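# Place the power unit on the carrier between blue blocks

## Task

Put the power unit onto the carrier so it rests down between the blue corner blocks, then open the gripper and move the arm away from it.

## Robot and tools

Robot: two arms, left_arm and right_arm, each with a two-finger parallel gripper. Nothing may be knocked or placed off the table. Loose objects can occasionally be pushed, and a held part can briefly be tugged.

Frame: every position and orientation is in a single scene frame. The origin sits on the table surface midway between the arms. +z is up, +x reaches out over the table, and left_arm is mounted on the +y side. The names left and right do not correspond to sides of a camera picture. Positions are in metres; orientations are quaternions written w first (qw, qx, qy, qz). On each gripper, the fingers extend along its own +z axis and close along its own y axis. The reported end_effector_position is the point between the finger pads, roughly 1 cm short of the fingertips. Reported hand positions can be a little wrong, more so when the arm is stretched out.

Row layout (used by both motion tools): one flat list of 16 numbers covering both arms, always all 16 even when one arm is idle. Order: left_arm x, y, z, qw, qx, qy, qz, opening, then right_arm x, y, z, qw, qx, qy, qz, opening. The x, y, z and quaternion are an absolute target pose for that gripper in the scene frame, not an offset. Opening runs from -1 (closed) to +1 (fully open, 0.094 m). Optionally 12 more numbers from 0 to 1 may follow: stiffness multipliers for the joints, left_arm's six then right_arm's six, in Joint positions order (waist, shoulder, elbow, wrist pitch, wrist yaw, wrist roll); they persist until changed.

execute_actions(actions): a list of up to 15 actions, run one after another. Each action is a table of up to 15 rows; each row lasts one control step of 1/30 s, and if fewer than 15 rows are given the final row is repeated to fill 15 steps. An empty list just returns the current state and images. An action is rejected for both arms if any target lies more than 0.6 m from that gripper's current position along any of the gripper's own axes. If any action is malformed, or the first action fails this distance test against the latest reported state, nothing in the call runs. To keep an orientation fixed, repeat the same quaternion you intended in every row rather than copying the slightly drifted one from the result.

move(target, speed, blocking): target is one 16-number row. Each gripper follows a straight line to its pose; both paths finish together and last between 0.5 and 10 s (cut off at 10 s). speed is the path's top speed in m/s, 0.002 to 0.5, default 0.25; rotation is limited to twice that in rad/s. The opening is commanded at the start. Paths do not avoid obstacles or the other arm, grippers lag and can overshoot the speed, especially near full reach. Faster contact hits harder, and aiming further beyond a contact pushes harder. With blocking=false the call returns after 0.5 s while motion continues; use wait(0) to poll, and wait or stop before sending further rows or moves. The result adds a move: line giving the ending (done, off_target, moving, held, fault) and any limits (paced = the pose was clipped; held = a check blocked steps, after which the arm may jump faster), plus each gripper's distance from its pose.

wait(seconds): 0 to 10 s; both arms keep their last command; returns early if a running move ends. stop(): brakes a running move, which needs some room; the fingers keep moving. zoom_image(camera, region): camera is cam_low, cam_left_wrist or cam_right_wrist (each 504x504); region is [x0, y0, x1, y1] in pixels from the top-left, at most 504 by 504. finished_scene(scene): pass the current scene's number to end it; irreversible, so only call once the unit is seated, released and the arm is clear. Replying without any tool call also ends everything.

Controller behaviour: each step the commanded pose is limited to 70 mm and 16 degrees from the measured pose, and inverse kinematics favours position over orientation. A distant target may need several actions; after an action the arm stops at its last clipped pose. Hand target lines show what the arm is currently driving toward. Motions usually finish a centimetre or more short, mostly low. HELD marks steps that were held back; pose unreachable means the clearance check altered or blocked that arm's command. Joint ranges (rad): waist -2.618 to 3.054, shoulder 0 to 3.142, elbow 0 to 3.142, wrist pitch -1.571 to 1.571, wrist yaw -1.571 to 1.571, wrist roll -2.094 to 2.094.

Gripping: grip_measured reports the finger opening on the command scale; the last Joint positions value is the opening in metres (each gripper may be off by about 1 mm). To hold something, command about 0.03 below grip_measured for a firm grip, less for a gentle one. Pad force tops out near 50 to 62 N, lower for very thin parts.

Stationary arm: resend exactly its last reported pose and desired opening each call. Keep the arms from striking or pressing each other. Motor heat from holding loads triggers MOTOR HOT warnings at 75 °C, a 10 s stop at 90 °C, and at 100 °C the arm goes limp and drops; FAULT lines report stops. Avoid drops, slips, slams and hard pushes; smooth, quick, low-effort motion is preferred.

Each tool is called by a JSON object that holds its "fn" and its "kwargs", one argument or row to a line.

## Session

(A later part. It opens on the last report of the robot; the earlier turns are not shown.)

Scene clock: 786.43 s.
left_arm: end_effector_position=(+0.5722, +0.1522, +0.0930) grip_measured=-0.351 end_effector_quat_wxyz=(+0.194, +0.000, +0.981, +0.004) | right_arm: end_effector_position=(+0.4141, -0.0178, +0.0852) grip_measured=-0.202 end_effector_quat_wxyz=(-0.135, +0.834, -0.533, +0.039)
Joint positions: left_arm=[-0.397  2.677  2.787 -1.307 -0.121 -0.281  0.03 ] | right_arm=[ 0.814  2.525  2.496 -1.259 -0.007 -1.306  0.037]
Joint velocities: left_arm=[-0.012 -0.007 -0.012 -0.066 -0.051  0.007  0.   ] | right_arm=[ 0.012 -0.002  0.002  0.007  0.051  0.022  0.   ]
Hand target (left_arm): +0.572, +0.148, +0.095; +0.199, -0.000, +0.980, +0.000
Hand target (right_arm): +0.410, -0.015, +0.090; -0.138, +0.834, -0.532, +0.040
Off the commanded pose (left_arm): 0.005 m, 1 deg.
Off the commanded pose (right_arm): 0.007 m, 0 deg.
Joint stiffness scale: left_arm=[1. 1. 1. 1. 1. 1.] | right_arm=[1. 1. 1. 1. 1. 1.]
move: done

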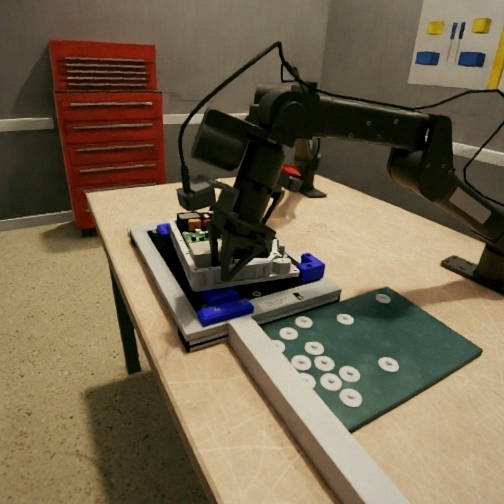

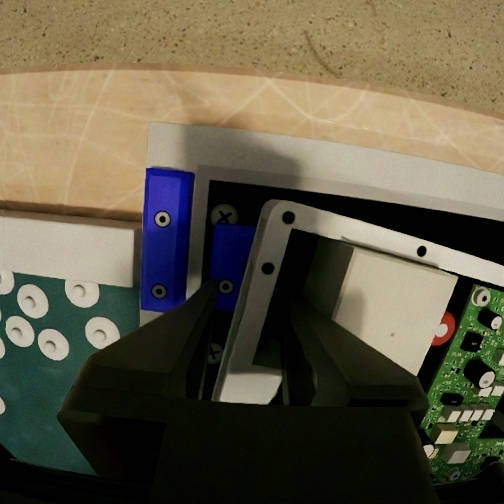

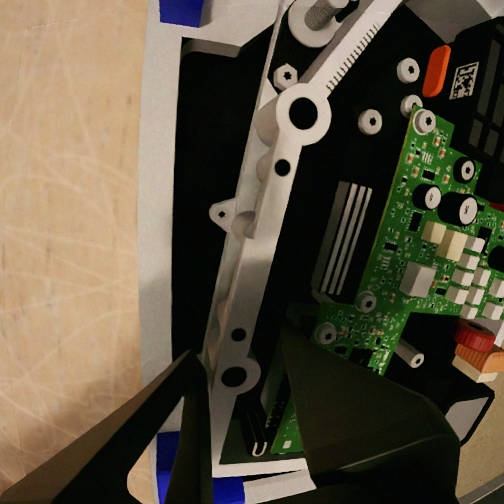

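Close both, then lift.

{"fn": "move", "kwargs": {
  "target": [0.572,0.150,0.093,0.2,0,0.98,0,-1,0.412,-0.017,0.085,-0.138,0.834,-0.532,0.04,-1],
  "speed": 0.03
}}

{"fn": "move", "kwargs": {
  "target": [0.570,0.150,0.125,0.2,0,0.98,0,-1,0.412,-0.017,0.115,-0.138,0.834,-0.532,0.04,-1],
  "speed": 0.02
}}

Scene clock: 792.57 s.
left_arm: end_effector_position=(+0.5709, +0.1511, +0.0922) grip_measured=-0.774 end_effector_quat_wxyz=(+0.191, +0.025, +0.981, +0.005) | right_arm: end_effector_position=(+0.4128, -0.0147, +0.0892) grip_measured=-0.994 end_effector_quat_wxyz=(-0.144, +0.833, -0.534, +0.038)
Joint positions: left_arm=[-0.397  2.677  2.786 -1.311 -0.113 -0.233  0.011] | right_arm=[ 0.818  2.505  2.47  -1.237 -0.013 -1.299  0.   ]
Joint velocities: left_arm=[ 0.012 -0.012 -0.002 -0.007 -0.037  0.007 -0.001] | right_arm=[ 0.002  0.027 -0.027  0.051  0.037  0.022 -0.001]
Hand target (left_arm): +0.572, +0.150, +0.093; +0.196, +0.000, +0.981, +0.001
Hand target (right_arm): +0.412, -0.017, +0.085; -0.138, +0.834, -0.532, +0.040
Off the commanded pose (left_arm): 0.002 m, 3 deg.
Off the commanded pose (right_arm): 0.005 m, 1 deg.
Joint stiffness scale: left_arm=[1. 1. 1. 1. 1. 1.] | right_arm=[1. 1. 1. 1. 1. 1.]
move: off_target (left_arm)

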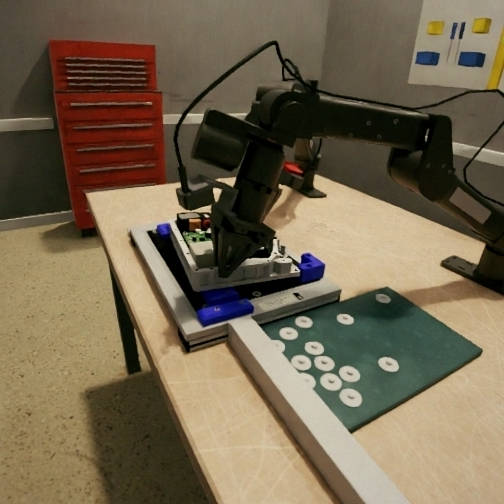

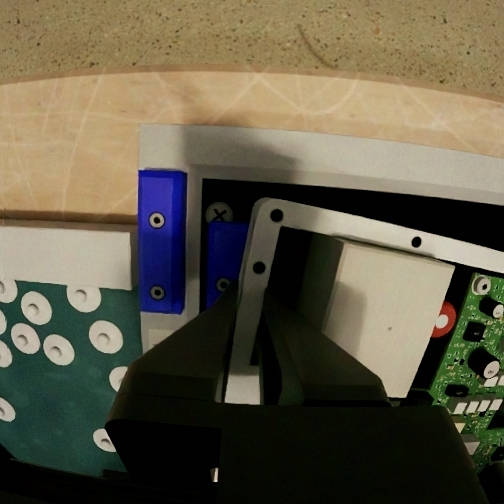

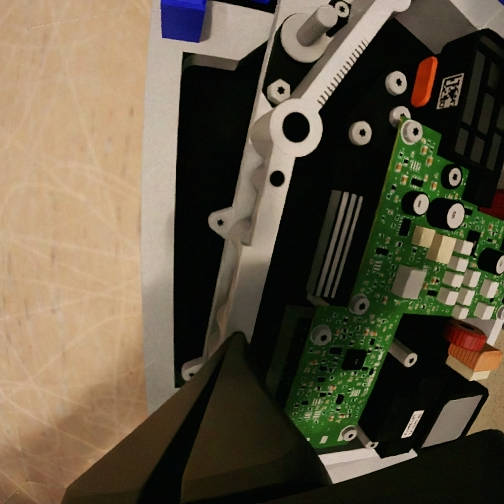

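Scene clock: 794.43 s.
left_arm: end_effector_position=(+0.5694, +0.1511, +0.0945) grip_measured=-0.782 end_effector_quat_wxyz=(+0.190, +0.031, +0.981, +0.005) | right_arm: end_effector_position=(+0.4139, -0.0138, +0.1220) grip_measured=-0.994 end_effector_quat_wxyz=(-0.154, +0.831, -0.532, +0.041)
Joint positions: left_arm=[-0.397  2.677  2.796 -1.324 -0.111 -0.22   0.01 ] | right_arm=[ 0.818  2.576  2.733 -1.408 -0.013 -1.3    0.   ]
Joint velocities: left_arm=[-0.002  0.007 -0.007  0.037 -0.095 -0.007  0.001] | right_arm=[-0.017  0.046  0.076 -0.154 -0.037  0.066  0.   ]
Hand target (left_arm): +0.569, +0.150, +0.124; +0.213, +0.002, +0.977, -0.004
Hand target (right_arm): +0.412, -0.017, +0.115; -0.140, +0.834, -0.532, +0.041
Off the commanded pose (left_arm): 0.031 m, 4 deg.
Off the commanded pose (right_arm): 0.008 m, 2 deg.
Joint stiffness scale: left_arm=[1. 1. 1. 1. 1. 1.] | right_arm=[1. 1. 1. 1. 1. 1.]
move: off_target (left_arm)

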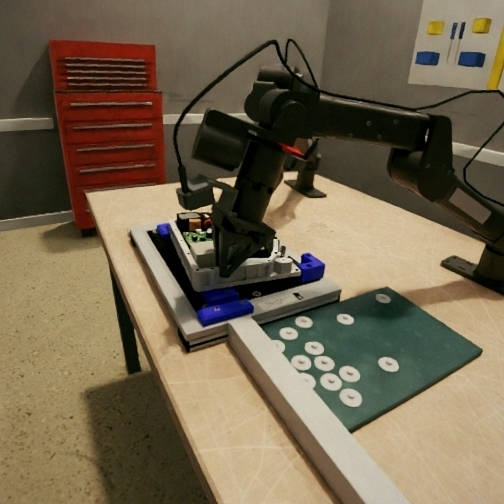

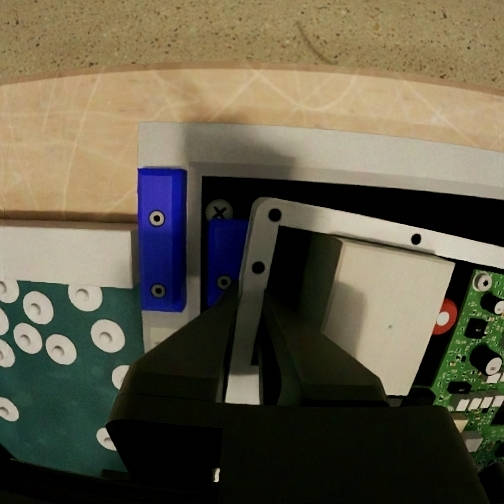

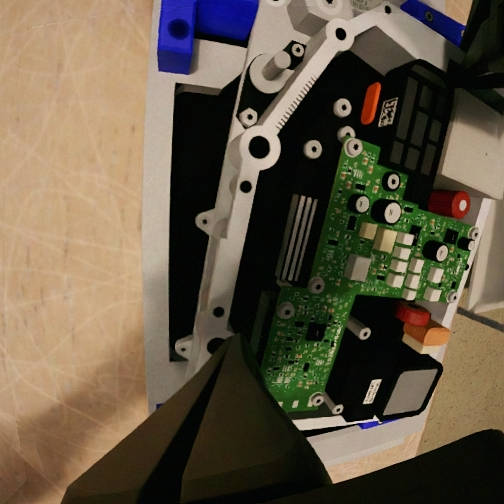

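{"fn": "move", "kwargs": {
  "target": [0.569,0.151,0.095,0.2,0,0.98,0,-0.3,0.412,-0.017,0.125,-0.138,0.834,-0.532,0.04,-0.2],
  "speed": 0.03
}}

{"fn": "move", "kwargs": {
  "target": [0.55,0.2,0.17,0.2,0,0.98,0,-0.3,0.425,0.03,0.125,-0.138,0.834,-0.532,0.04,-0.2],
  "speed": 0.06
}}

Scene clock: 808.17 s.
left_arm: end_effector_position=(+0.5679, +0.1570, +0.0852) grip_measured=-0.302 end_effector_quat_wxyz=(+0.185, +0.002, +0.983, +0.011) | right_arm: end_effector_position=(+0.4125, -0.0151, +0.1299) grip_measured=-0.202 end_effector_quat_wxyz=(-0.155, +0.831, -0.532, +0.042)
Joint positions: left_arm=[-0.394  2.629  2.667 -1.257 -0.129 -0.274  0.033] | right_arm=[ 0.818  2.614  2.843 -1.477 -0.012 -1.3    0.037]
Joint velocities: left_arm=[-0.012 -0.071 -0.144  0.11  -0.051 -0.051 -0.   ] | right_arm=[-0.002 -0.012 -0.012 -0.007 -0.022  0.037  0.001]
Hand target (left_arm): +0.569, +0.151, +0.095; +0.198, +0.000, +0.980, +0.000
Hand target (right_arm): +0.412, -0.017, +0.125; -0.146, +0.833, -0.532, +0.042
Off the commanded pose (left_arm): 0.012 m, 2 deg.
Off the commanded pose (right_arm): 0.005 m, 2 deg.
Joint stiffness scale: left_arm=[1. 1. 1. 1. 1. 1.] | right_arm=[1. 1. 1. 1. 1. 1.]
elbow stopped short (right arm): the move would have taken joint 3 (elbow) straighter than the controller allows; a more bent joint 3 avoids this.
move: off_target (left_arm)

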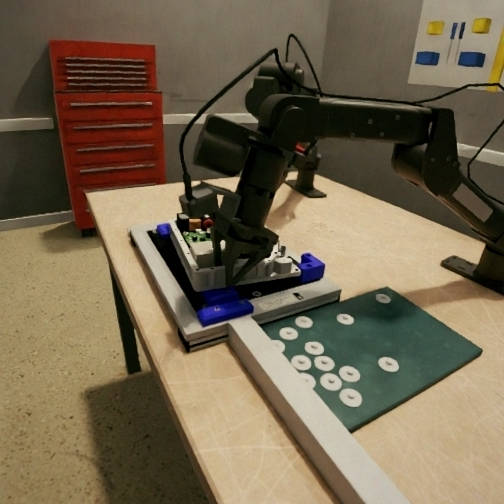

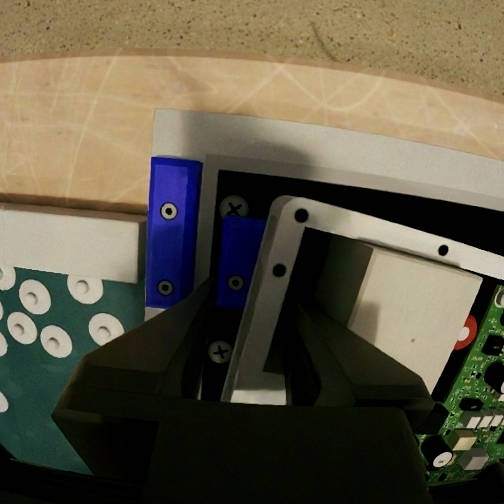

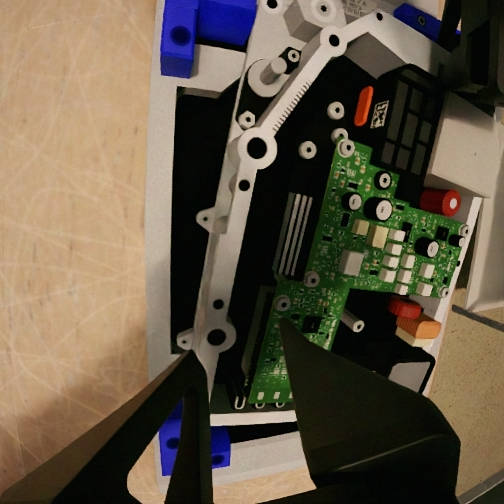

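Scene clock: 810.53 s.
left_arm: end_effector_position=(+0.5459, +0.1969, +0.1549) grip_measured=-0.301 end_effector_quat_wxyz=(+0.186, +0.001, +0.983, +0.005) | right_arm: end_effector_position=(+0.4262, +0.0246, +0.1285) grip_measured=-0.202 end_effector_quat_wxyz=(-0.216, +0.823, -0.523, +0.059)
Joint positions: left_arm=[-0.325  2.518  2.746 -1.436 -0.094 -0.213  0.033] | right_arm=[ 0.859  2.643  2.843 -1.32   0.001 -1.268  0.037]
Joint velocities: left_arm=[ 0.012  0.017  0.012 -0.095 -0.066  0.037 -0.002] | right_arm=[ 0.007  0.012 -0.007  0.022 -0.037  0.051 -0.001]
Hand target (left_arm): +0.548, +0.200, +0.169; +0.201, +0.000, +0.980, +0.000
Hand target (right_arm): +0.425, +0.029, +0.125; -0.216, +0.822, -0.523, +0.060
Off the commanded pose (left_arm): 0.016 m, 2 deg.
Off the commanded pose (right_arm): 0.007 m, 9 deg.
Joint stiffness scale: left_arm=[1. 1. 1. 1. 1. 1.] | right_arm=[1. 1. 1. 1. 1. 1.]
elbow stopped short (right arm): the move would have taken joint 3 (elbow) straighter than the controller allows; a more bent joint 3 avoids this.
move: off_target (left_arm, right_arm)

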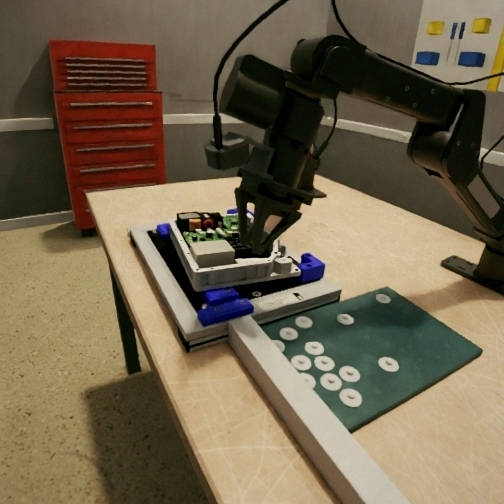

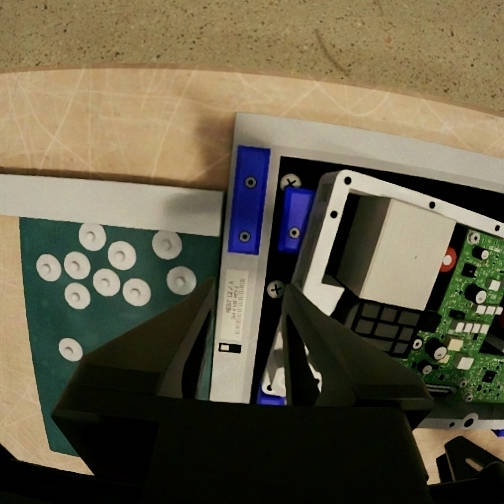

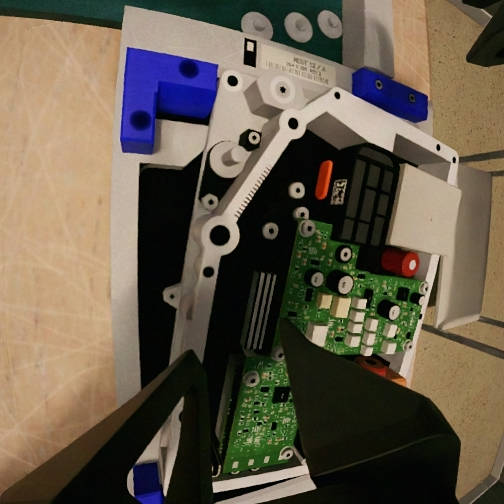

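{"fn": "move", "kwargs": {
  "target": [0.42,0.05,0.22,0.15,0,0.988,0,-1,0.35,-0.2,0.2,-0.1,0.6,-0.79,0.04,-0.2],
  "speed": 0.1
}}

Scene clock: 819.47 s.
left_arm: end_effector_position=(+0.4260, +0.0456, +0.2094) grip_measured=-0.986 end_effector_quat_wxyz=(+0.171, +0.005, +0.985, -0.025) | right_arm: end_effector_position=(+0.3512, -0.1911, +0.1978) grip_measured=-0.202 end_effector_quat_wxyz=(+0.109, -0.607, +0.787, -0.037)
Joint positions: left_arm=[-0.708  2.322  2.634 -1.571 -0.153 -0.58   0.001] | right_arm=[ 0.601  1.895  1.94  -1.388  0.036 -0.834  0.037]
Joint velocities: left_arm=[-0.002 -0.002 -0.002  0.066 -0.007  0.007 -0.   ] | right_arm=[-0.007  0.007 -0.007 -0.022 -0.007  0.022 -0.   ]
Hand target (left_arm): +0.421, +0.049, +0.219; +0.178, +0.002, +0.984, -0.021
Hand target (right_arm): +0.346, -0.198, +0.199; +0.102, -0.600, +0.792, -0.039
Off the commanded pose (left_arm): 0.013 m, 4 deg.
Off the commanded pose (right_arm): 0.009 m, 1 deg.
Joint stiffness scale: left_arm=[1. 1. 1. 1. 1. 1.] | right_arm=[1. 1. 1. 1. 1. 1.]
joint sent to its limit (left arm) — the command would take joint 4 (wrist pitch) past its lower limit, so that joint was sent only as far as its limit.
move: off_target (left_arm)

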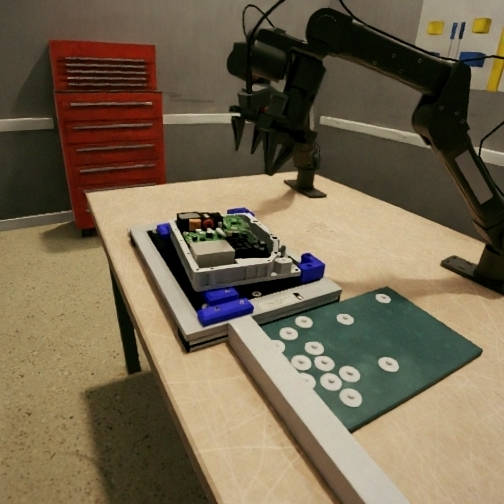

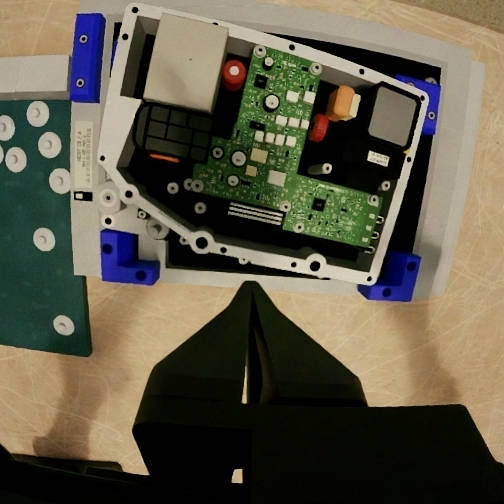

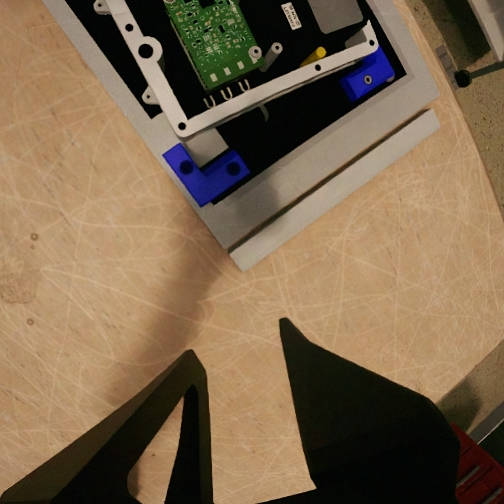

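{"fn": "move", "kwargs": {
  "target": [0.42,0.03,0.14,0,0.707,0.707,0,-0.2,0.3,-0.25,0.2,-0.1,0.6,-0.79,0.04,-0.2],
  "speed": 0.1
}}

Scene clock: 840.40 s.
left_arm: end_effector_position=(+0.4240, +0.0294, +0.1455) grip_measured=-0.201 end_effector_quat_wxyz=(+0.089, +0.699, +0.709, +0.016) | right_arm: end_effector_position=(+0.3012, -0.2459, +0.1970) grip_measured=-0.202 end_effector_quat_wxyz=(+0.094, -0.603, +0.791, -0.042)
Joint positions: left_arm=[-0.681  2.452  2.634 -1.572  0.003  0.968  0.038] | right_arm=[ 0.525  1.639  1.631 -1.359  0.036 -0.899  0.037]
Joint velocities: left_arm=[-0.002  0.002 -0.017 -0.051 -0.022  0.007  0.001] | right_arm=[-0.012 -0.002 -0.002  0.007  0.007  0.007 -0.002]
Hand target (left_arm): +0.421, +0.030, +0.140; +0.078, +0.704, +0.705, +0.015
Hand target (right_arm): +0.299, -0.249, +0.200; +0.100, -0.601, +0.792, -0.040
Off the commanded pose (left_arm): 0.007 m, 10 deg.
Off the commanded pose (right_arm): 0.005 m, 1 deg.
Joint stiffness scale: left_arm=[1. 1. 1. 1. 1. 1.] | right_arm=[1. 1. 1. 1. 1. 1.]
joint sent to its limit (left arm) — the command would take joint 4 (wrist pitch) past its lower limit, so that joint was sent only as far as its limit.
move: off_target (left_arm)

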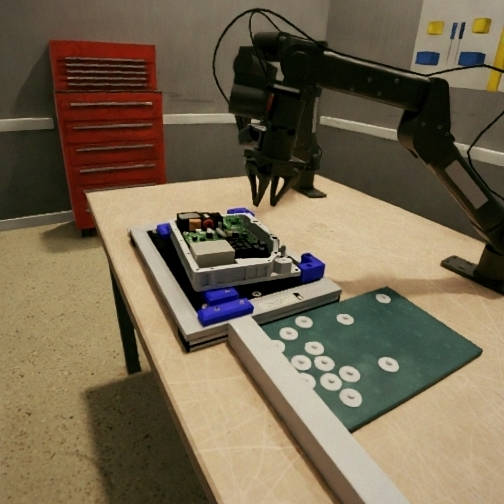

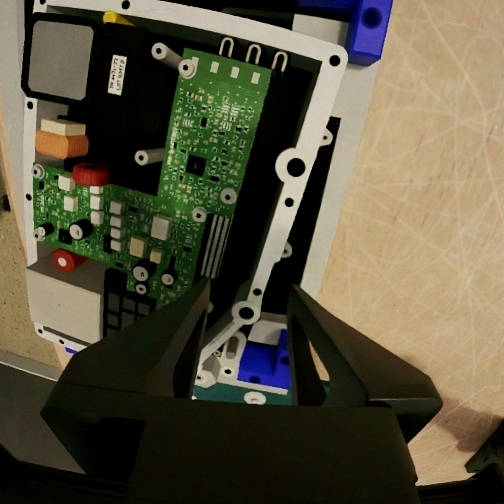

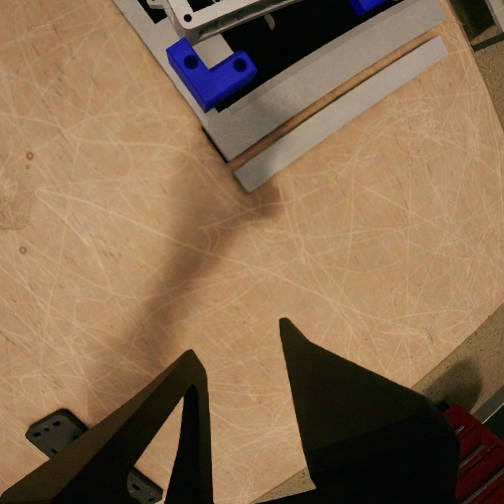

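{"fn": "move", "kwargs": {
  "target": [0.412,-0.04,0.125,0.08,0.704,0.705,0.015,-0.2,0.3,-0.25,0.2,-0.1,0.6,-0.79,0.04,-0.2],
  "speed": 0.06
}}

Scene clock: 846.93 s.
left_arm: end_effector_position=(+0.4118, -0.0357, +0.1189) grip_measured=-0.201 end_effector_quat_wxyz=(+0.106, +0.704, +0.702, +0.015) | right_arm: end_effector_position=(+0.3012, -0.2459, +0.1970) grip_measured=-0.202 end_effector_quat_wxyz=(+0.094, -0.605, +0.790, -0.042)
Joint positions: left_arm=[-0.802  2.618  2.834 -1.573 -0.014  0.867  0.038] | right_arm=[ 0.525  1.639  1.631 -1.359  0.036 -0.903  0.037]
Joint velocities: left_arm=[-0.007  0.007  0.022  0.007 -0.007 -0.007 -0.001] | right_arm=[ 0.007  0.007  0.007  0.022 -0.022  0.007  0.   ]
Hand target (left_arm): +0.413, -0.040, +0.125; +0.117, +0.702, +0.702, +0.017
Hand target (right_arm): +0.300, -0.250, +0.200; +0.100, -0.601, +0.792, -0.040
Off the commanded pose (left_arm): 0.007 m, 3 deg.
Off the commanded pose (right_arm): 0.005 m, 1 deg.
Joint stiffness scale: left_arm=[1. 1. 1. 1. 1. 1.] | right_arm=[1. 1. 1. 1. 1. 1.]
joint sent to its limit (left arm) — the command would take joint 4 (wrist pitch) past its lower limit, so that joint was sent only as far as its limit.
move: off_target (left_arm)

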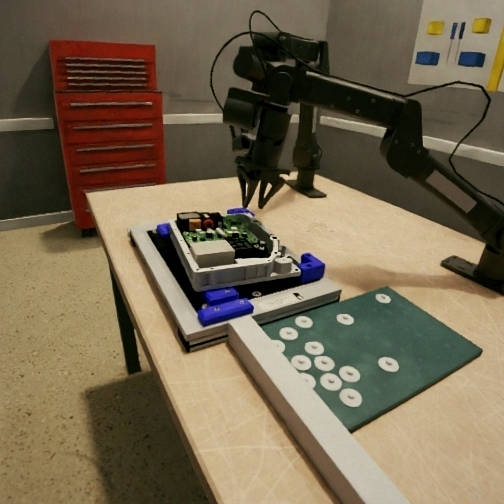

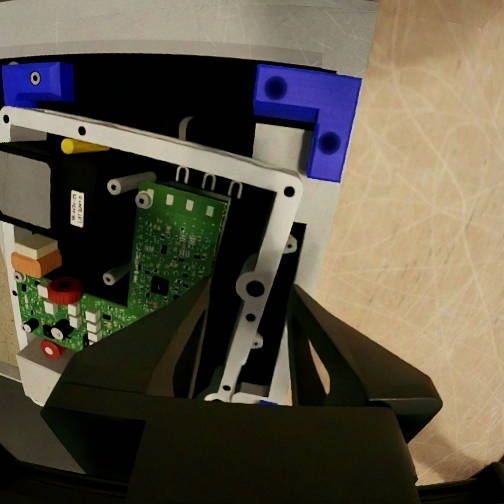

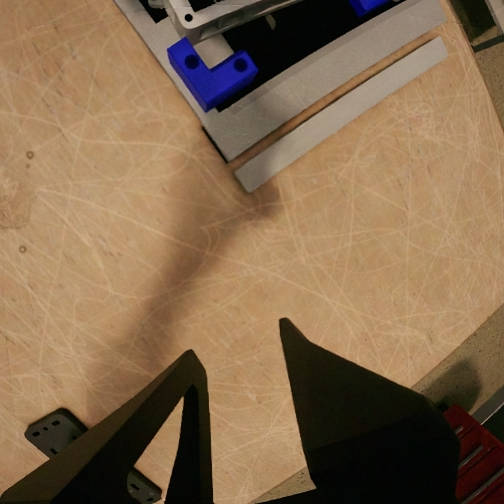

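{"fn": "move", "kwargs": {
  "target": [0.415,-0.03,0.088,0.1,0.703,0.703,0.015,-0.2,0.3,-0.25,0.2,-0.1,0.6,-0.79,0.04,-0.2],
  "speed": 0.03
}}

{"fn": "move", "kwargs": {
  "target": [0.415,-0.03,0.088,0.1,0.703,0.703,0.015,-1,0.3,-0.25,0.2,-0.1,0.6,-0.79,0.04,-0.2],
  "speed": 0.03
}}

{"fn": "move", "kwargs": {
  "target": [0.41,-0.06,0.105,0.1,0.703,0.703,0.07,-1,0.3,-0.25,0.2,-0.1,0.6,-0.79,0.04,-0.2],
  "speed": 0.015
}}

Scene clock: 856.67 s.
left_arm: end_effector_position=(+0.4098, -0.0339, +0.0723) grip_measured=-0.201 end_effector_quat_wxyz=(+0.081, +0.707, +0.703, +0.014) | right_arm: end_effector_position=(+0.3012, -0.2459, +0.1970) grip_measured=-0.202 end_effector_quat_wxyz=(+0.094, -0.605, +0.790, -0.042)
Joint positions: left_arm=[-0.802  2.537  2.49  -1.361 -0.015  0.868  0.038] | right_arm=[ 0.525  1.639  1.631 -1.359  0.036 -0.903  0.037]
Joint velocities: left_arm=[ 0.007 -0.017 -0.027 -0.051  0.022  0.007  0.   ] | right_arm=[ 0.002 -0.022 -0.017  0.007 -0.051 -0.007 -0.   ]
Hand target (left_arm): +0.415, -0.030, +0.088; +0.099, +0.704, +0.704, +0.015
Hand target (right_arm): +0.300, -0.250, +0.200; +0.100, -0.601, +0.792, -0.040
Off the commanded pose (left_arm): 0.017 m, 2 deg.
Off the commanded pose (right_arm): 0.005 m, 1 deg.
Joint stiffness scale: left_arm=[1. 1. 1. 1. 1. 1.] | right_arm=[1. 1. 1. 1. 1. 1.]
move: off_target (left_arm)

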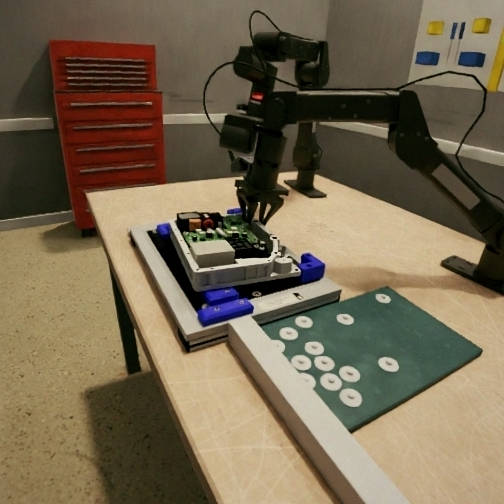

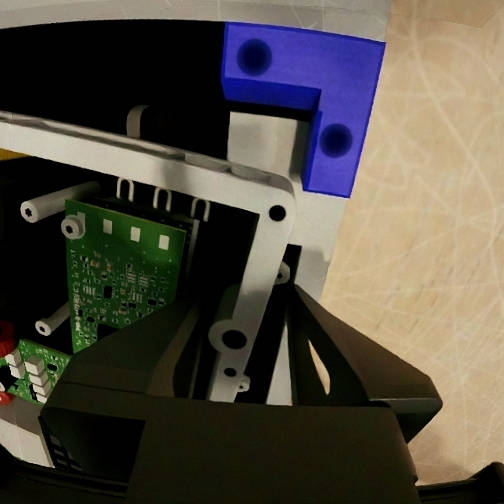

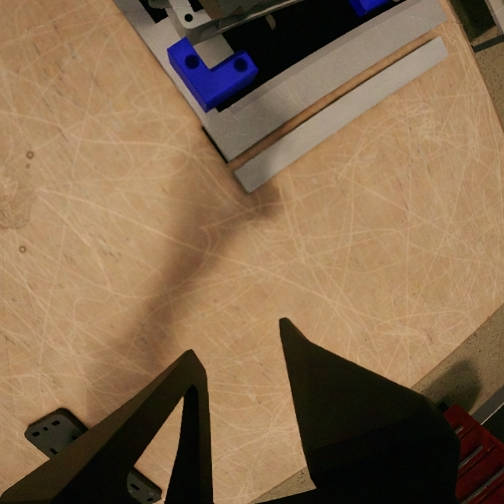

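Scene clock: 857.53 s.
left_arm: end_effector_position=(+0.4145, -0.0348, +0.0730) grip_measured=-0.566 end_effector_quat_wxyz=(+0.089, +0.720, +0.688, +0.022) | right_arm: end_effector_position=(+0.3012, -0.2459, +0.1970) grip_measured=-0.202 end_effector_quat_wxyz=(+0.094, -0.605, +0.790, -0.042)
Joint positions: left_arm=[-0.802  2.537  2.49  -1.344 -0.025  0.911  0.02 ] | right_arm=[ 0.525  1.639  1.631 -1.359  0.036 -0.903  0.037]
Joint velocities: left_arm=[-0.002  0.002 -0.002 -0.022  0.037 -0.022  0.001] | right_arm=[ 0.017 -0.017 -0.012  0.051 -0.007 -0.081  0.001]
Hand target (left_arm): +0.415, -0.030, +0.088; +0.099, +0.704, +0.703, +0.015
Hand target (right_arm): +0.300, -0.250, +0.200; +0.100, -0.601, +0.792, -0.040
Off the commanded pose (left_arm): 0.016 m, 3 deg.
Off the commanded pose (right_arm): 0.005 m, 1 deg.
Joint stiffness scale: left_arm=[1. 1. 1. 1. 1. 1.] | right_arm=[1. 1. 1. 1. 1. 1.]
move: off_target (left_arm)

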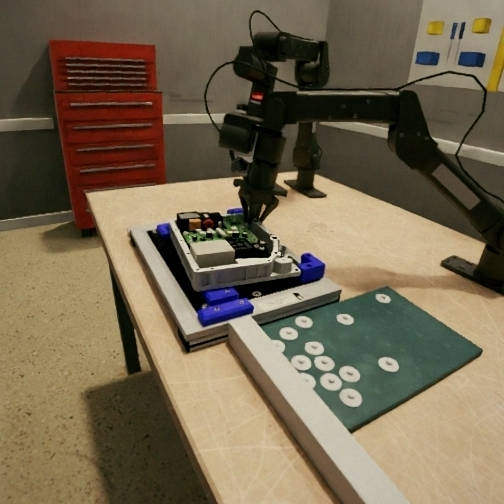

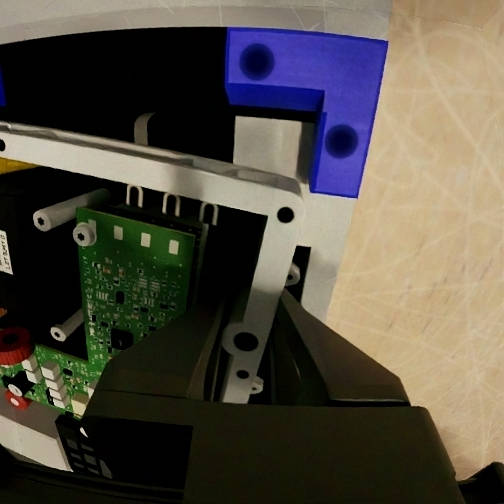

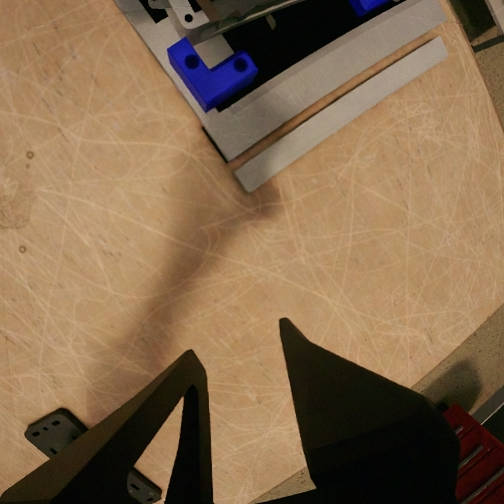

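Scene clock: 861.50 s.
left_arm: end_effector_position=(+0.4136, -0.0368, +0.0741) grip_measured=-0.571 end_effector_quat_wxyz=(+0.066, +0.718, +0.691, +0.054) | right_arm: end_effector_position=(+0.3012, -0.2459, +0.1970) grip_measured=-0.202 end_effector_quat_wxyz=(+0.094, -0.605, +0.790, -0.042)
Joint positions: left_arm=[-0.83   2.697  2.81  -1.543 -0.098  0.878  0.02 ] | right_arm=[ 0.525  1.639  1.631 -1.359  0.036 -0.903  0.037]
Joint velocities: left_arm=[-0.007  0.012  0.051  0.007 -0.022  0.007  0.   ] | right_arm=[-0.012 -0.002 -0.002 -0.037 -0.022 -0.022 -0.   ]
Hand target (left_arm): +0.408, -0.058, +0.105; +0.112, +0.702, +0.700, +0.067
Hand target (right_arm): +0.300, -0.250, +0.200; +0.100, -0.601, +0.792, -0.040
Off the commanded pose (left_arm): 0.039 m, 5 deg.
Off the commanded pose (right_arm): 0.005 m, 1 deg.
Joint stiffness scale: left_arm=[1. 1. 1. 1. 1. 1.] | right_arm=[1. 1. 1. 1. 1. 1.]
move: off_target (left_arm)

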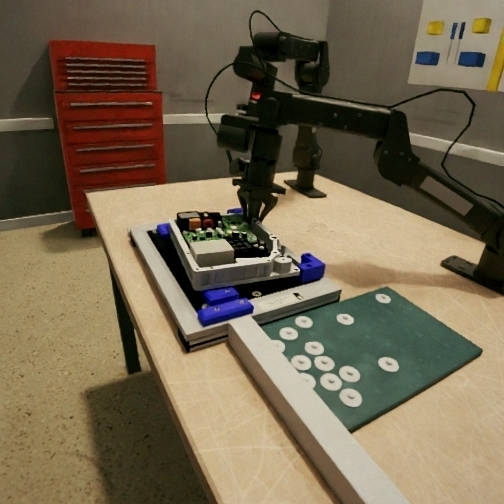

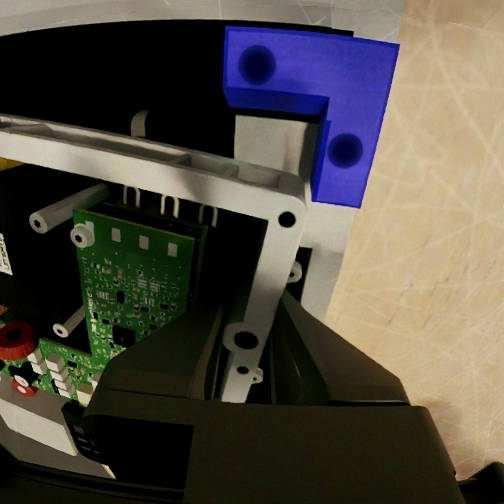

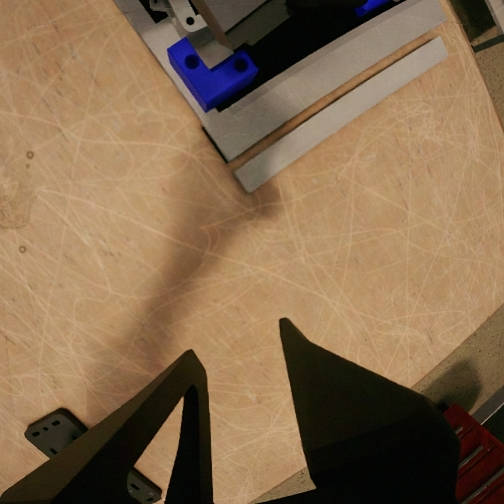

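{"fn": "zoom_image", "kwargs": {
  "camera": "cam_low",
  "region": [120,190,350,360]
}}

Region (120, 190, 350, 360) of cam_low's 504x504 image, scaled by 2.191, with more detail than that image has; it fills the top 373 rows of this view, and the rest is white.

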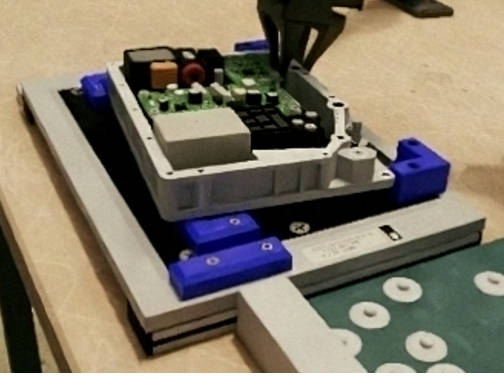

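{"fn": "move", "kwargs": {
  "target": [0.39,-0.037,0.078,0.07,0.71,0.70,0.03,-1,0.3,-0.25,0.2,-0.1,0.6,-0.79,0.04,-0.2],
  "speed": 0.01
}}

{"fn": "move", "kwargs": {
  "target": [0.395,-0.07,0.078,0.07,0.71,0.70,0.03,-1,0.3,-0.25,0.2,-0.1,0.6,-0.79,0.04,-0.2],
  "speed": 0.01
}}

Scene clock: 887.40 s.
left_arm: end_effector_position=(+0.4130, -0.0364, +0.0716) grip_measured=-0.572 end_effector_quat_wxyz=(+0.088, +0.721, +0.685, +0.047) | right_arm: end_effector_position=(+0.3012, -0.2459, +0.1970) grip_measured=-0.202 end_effector_quat_wxyz=(+0.094, -0.605, +0.790, -0.042)
Joint positions: left_arm=[-0.824  2.524  2.459 -1.321 -0.08   0.897  0.02 ] | right_arm=[ 0.525  1.639  1.631 -1.359  0.036 -0.903  0.037]
Joint velocities: left_arm=[-0.017 -0.022 -0.027  0.066 -0.051 -0.037 -0.   ] | right_arm=[-0.007  0.002 -0.012 -0.066 -0.007 -0.007 -0.001]
Hand target (left_arm): +0.391, -0.038, +0.078; +0.069, +0.710, +0.700, +0.031
Hand target (right_arm): +0.300, -0.250, +0.200; +0.100, -0.601, +0.792, -0.040
Off the commanded pose (left_arm): 0.024 m, 4 deg.
Off the commanded pose (right_arm): 0.005 m, 1 deg.
Joint stiffness scale: left_arm=[1. 1. 1. 1. 1. 1.] | right_arm=[1. 1. 1. 1. 1. 1.]
move: off_target (left_arm)

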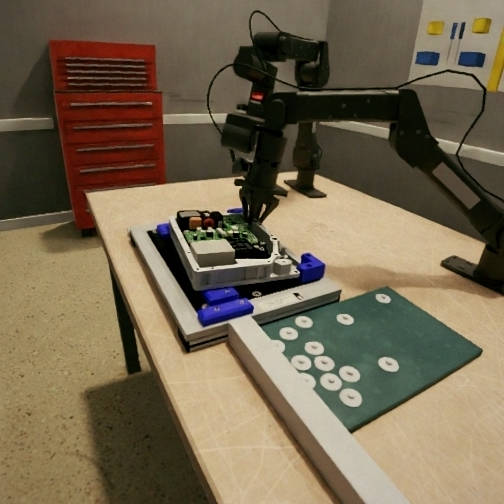

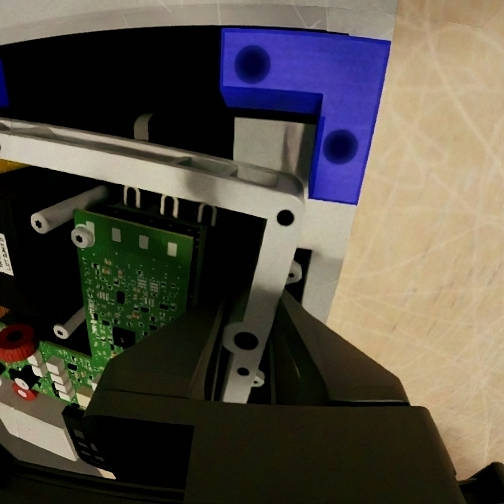

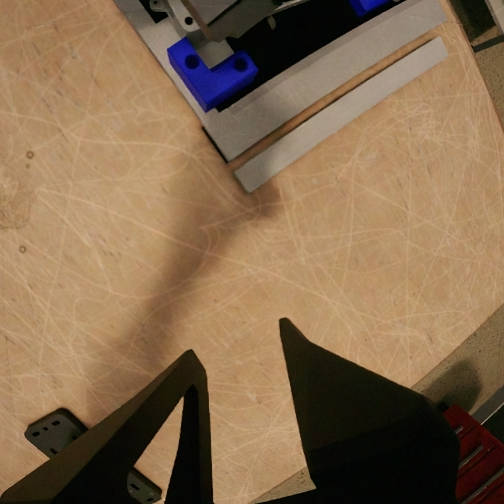

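Scene clock: 891.47 s.
left_arm: end_effector_position=(+0.4124, -0.0365, +0.0718) grip_measured=-0.575 end_effector_quat_wxyz=(+0.062, +0.720, +0.689, +0.050) | right_arm: end_effector_position=(+0.3012, -0.2459, +0.1970) grip_measured=-0.202 end_effector_quat_wxyz=(+0.094, -0.605, +0.790, -0.042)
Joint positions: left_arm=[-0.829  2.712  2.832 -1.559 -0.092  0.884  0.02 ] | right_arm=[ 0.525  1.639  1.631 -1.359  0.036 -0.903  0.037]
Joint velocities: left_arm=[ 0.007  0.022  0.027 -0.007  0.037 -0.081 -0.   ] | right_arm=[ 0.002  0.002 -0.007  0.022 -0.022 -0.007  0.   ]
Hand target (left_arm): +0.394, -0.068, +0.078; +0.085, +0.711, +0.697, +0.029
Hand target (right_arm): +0.300, -0.250, +0.200; +0.100, -0.601, +0.792, -0.040
Off the commanded pose (left_arm): 0.038 m, 3 deg.
Off the commanded pose (right_arm): 0.005 m, 1 deg.
Joint stiffness scale: left_arm=[1. 1. 1. 1. 1. 1.] | right_arm=[1. 1. 1. 1. 1. 1.]
move: off_target (left_arm)

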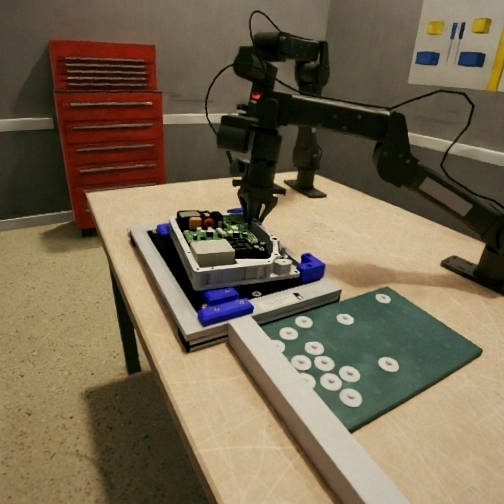

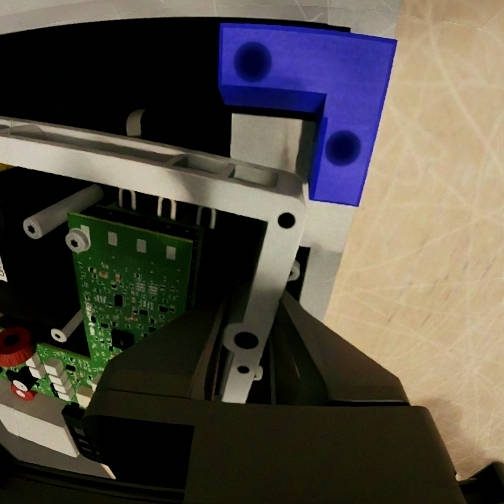

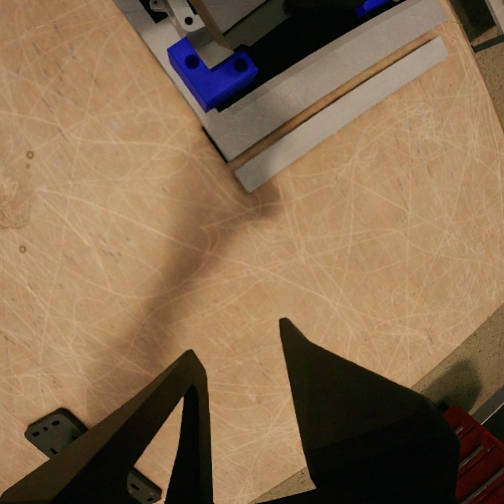

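{"fn": "move", "kwargs": {
  "target": [0.412,-0.036,0.073,0.07,0.71,0.70,0.03,-0.1,0.3,-0.25,0.2,-0.1,0.6,-0.79,0.04,-0.2],
  "speed": 0.03
}}

{"fn": "move", "kwargs": {
  "target": [0.40,-0.09,0.14,0.09,0.71,0.70,0.03,-0.1,0.3,-0.28,0.2,-0.1,0.6,-0.79,0.04,-0.2],
  "speed": 0.06
}}

Scene clock: 899.10 s.
left_arm: end_effector_position=(+0.4093, -0.0389, +0.0712) grip_measured=-0.101 end_effector_quat_wxyz=(+0.062, +0.717, +0.693, +0.037) | right_arm: end_effector_position=(+0.3012, -0.2459, +0.1970) grip_measured=-0.202 end_effector_quat_wxyz=(+0.094, -0.605, +0.790, -0.042)
Joint positions: left_arm=[-0.828  2.713  2.833 -1.563 -0.066  0.875  0.042] | right_arm=[ 0.525  1.639  1.631 -1.359  0.036 -0.903  0.037]
Joint velocities: left_arm=[ 0.002  0.012 -0.007  0.051 -0.037 -0.051 -0.001] | right_arm=[ 0.012  0.007  0.012 -0.022 -0.037  0.037 -0.001]
Hand target (left_arm): +0.412, -0.036, +0.073; +0.065, +0.710, +0.700, +0.030
Hand target (right_arm): +0.300, -0.250, +0.200; +0.100, -0.601, +0.792, -0.040
Off the commanded pose (left_arm): 0.004 m, 2 deg.
Off the commanded pose (right_arm): 0.005 m, 1 deg.
Joint stiffness scale: left_arm=[1. 1. 1. 1. 1. 1.] | right_arm=[1. 1. 1. 1. 1. 1.]
move: done

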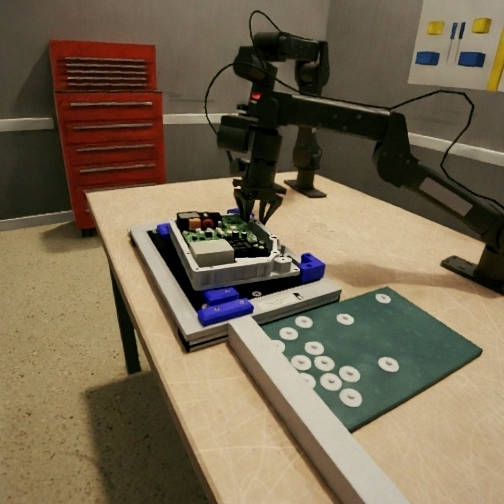

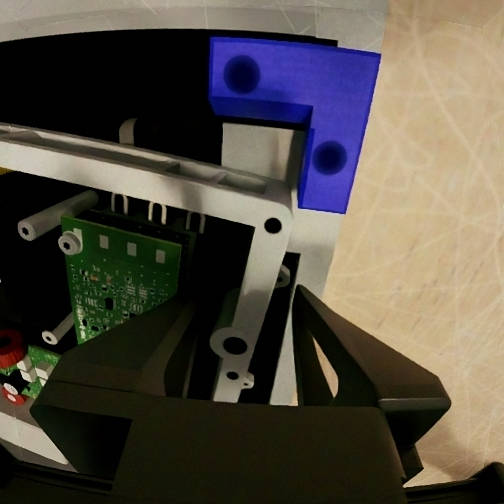

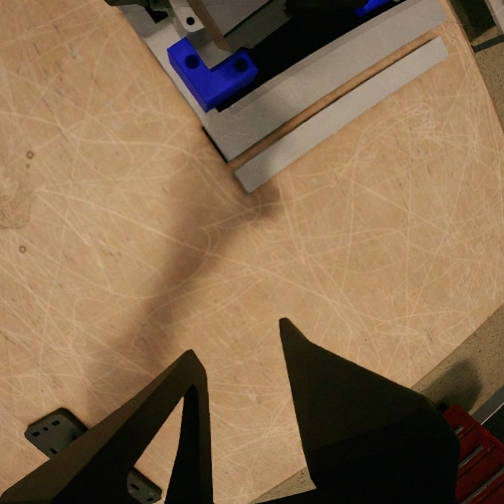

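Scene clock: 900.90 s.
left_arm: end_effector_position=(+0.3979, -0.0802, +0.1156) grip_measured=-0.101 end_effector_quat_wxyz=(+0.139, +0.709, +0.691, +0.032) | right_arm: end_effector_position=(+0.3023, -0.2783, +0.1977) grip_measured=-0.202 end_effector_quat_wxyz=(+0.093, -0.602, +0.792, -0.045)
Joint positions: left_arm=[-0.897  2.641  2.847 -1.498 -0.066  0.801  0.042] | right_arm=[ 0.423  1.6    1.593 -1.358  0.021 -0.997  0.037]
Joint velocities: left_arm=[-0.002  0.002  0.002 -0.022 -0.051  0.022 -0.   ] | right_arm=[-0.002  0.012  0.002  0.051  0.022 -0.037 -0.   ]
Hand target (left_arm): +0.399, -0.088, +0.140; +0.174, +0.703, +0.688, +0.030
Hand target (right_arm): +0.300, -0.280, +0.200; +0.101, -0.601, +0.792, -0.041
Off the commanded pose (left_arm): 0.026 m, 6 deg.
Off the commanded pose (right_arm): 0.004 m, 1 deg.
Joint stiffness scale: left_arm=[1. 1. 1. 1. 1. 1.] | right_arm=[1. 1. 1. 1. 1. 1.]
elbow stopped short (left arm): the move would have taken joint 3 (elbow) straighter than the controller allows; a more bent joint 3 avoids this.
move: off_target (left_arm)

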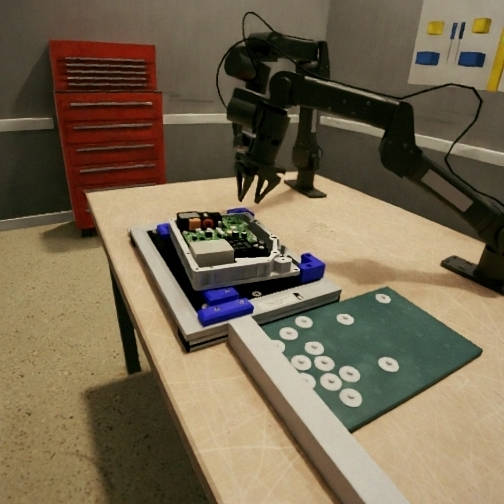

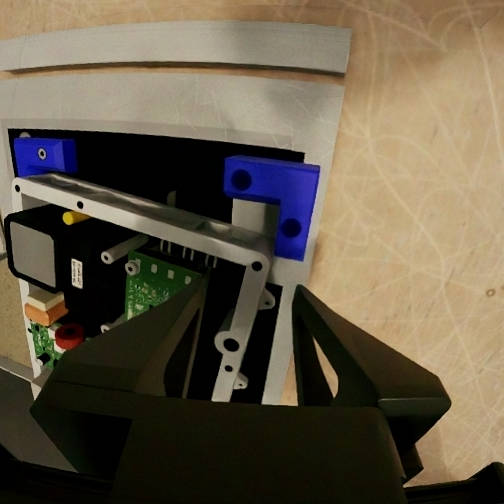

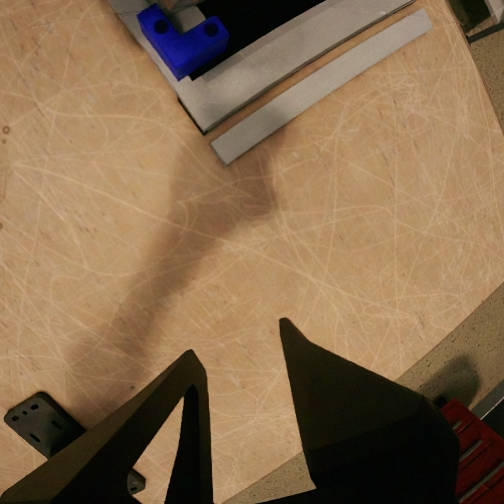

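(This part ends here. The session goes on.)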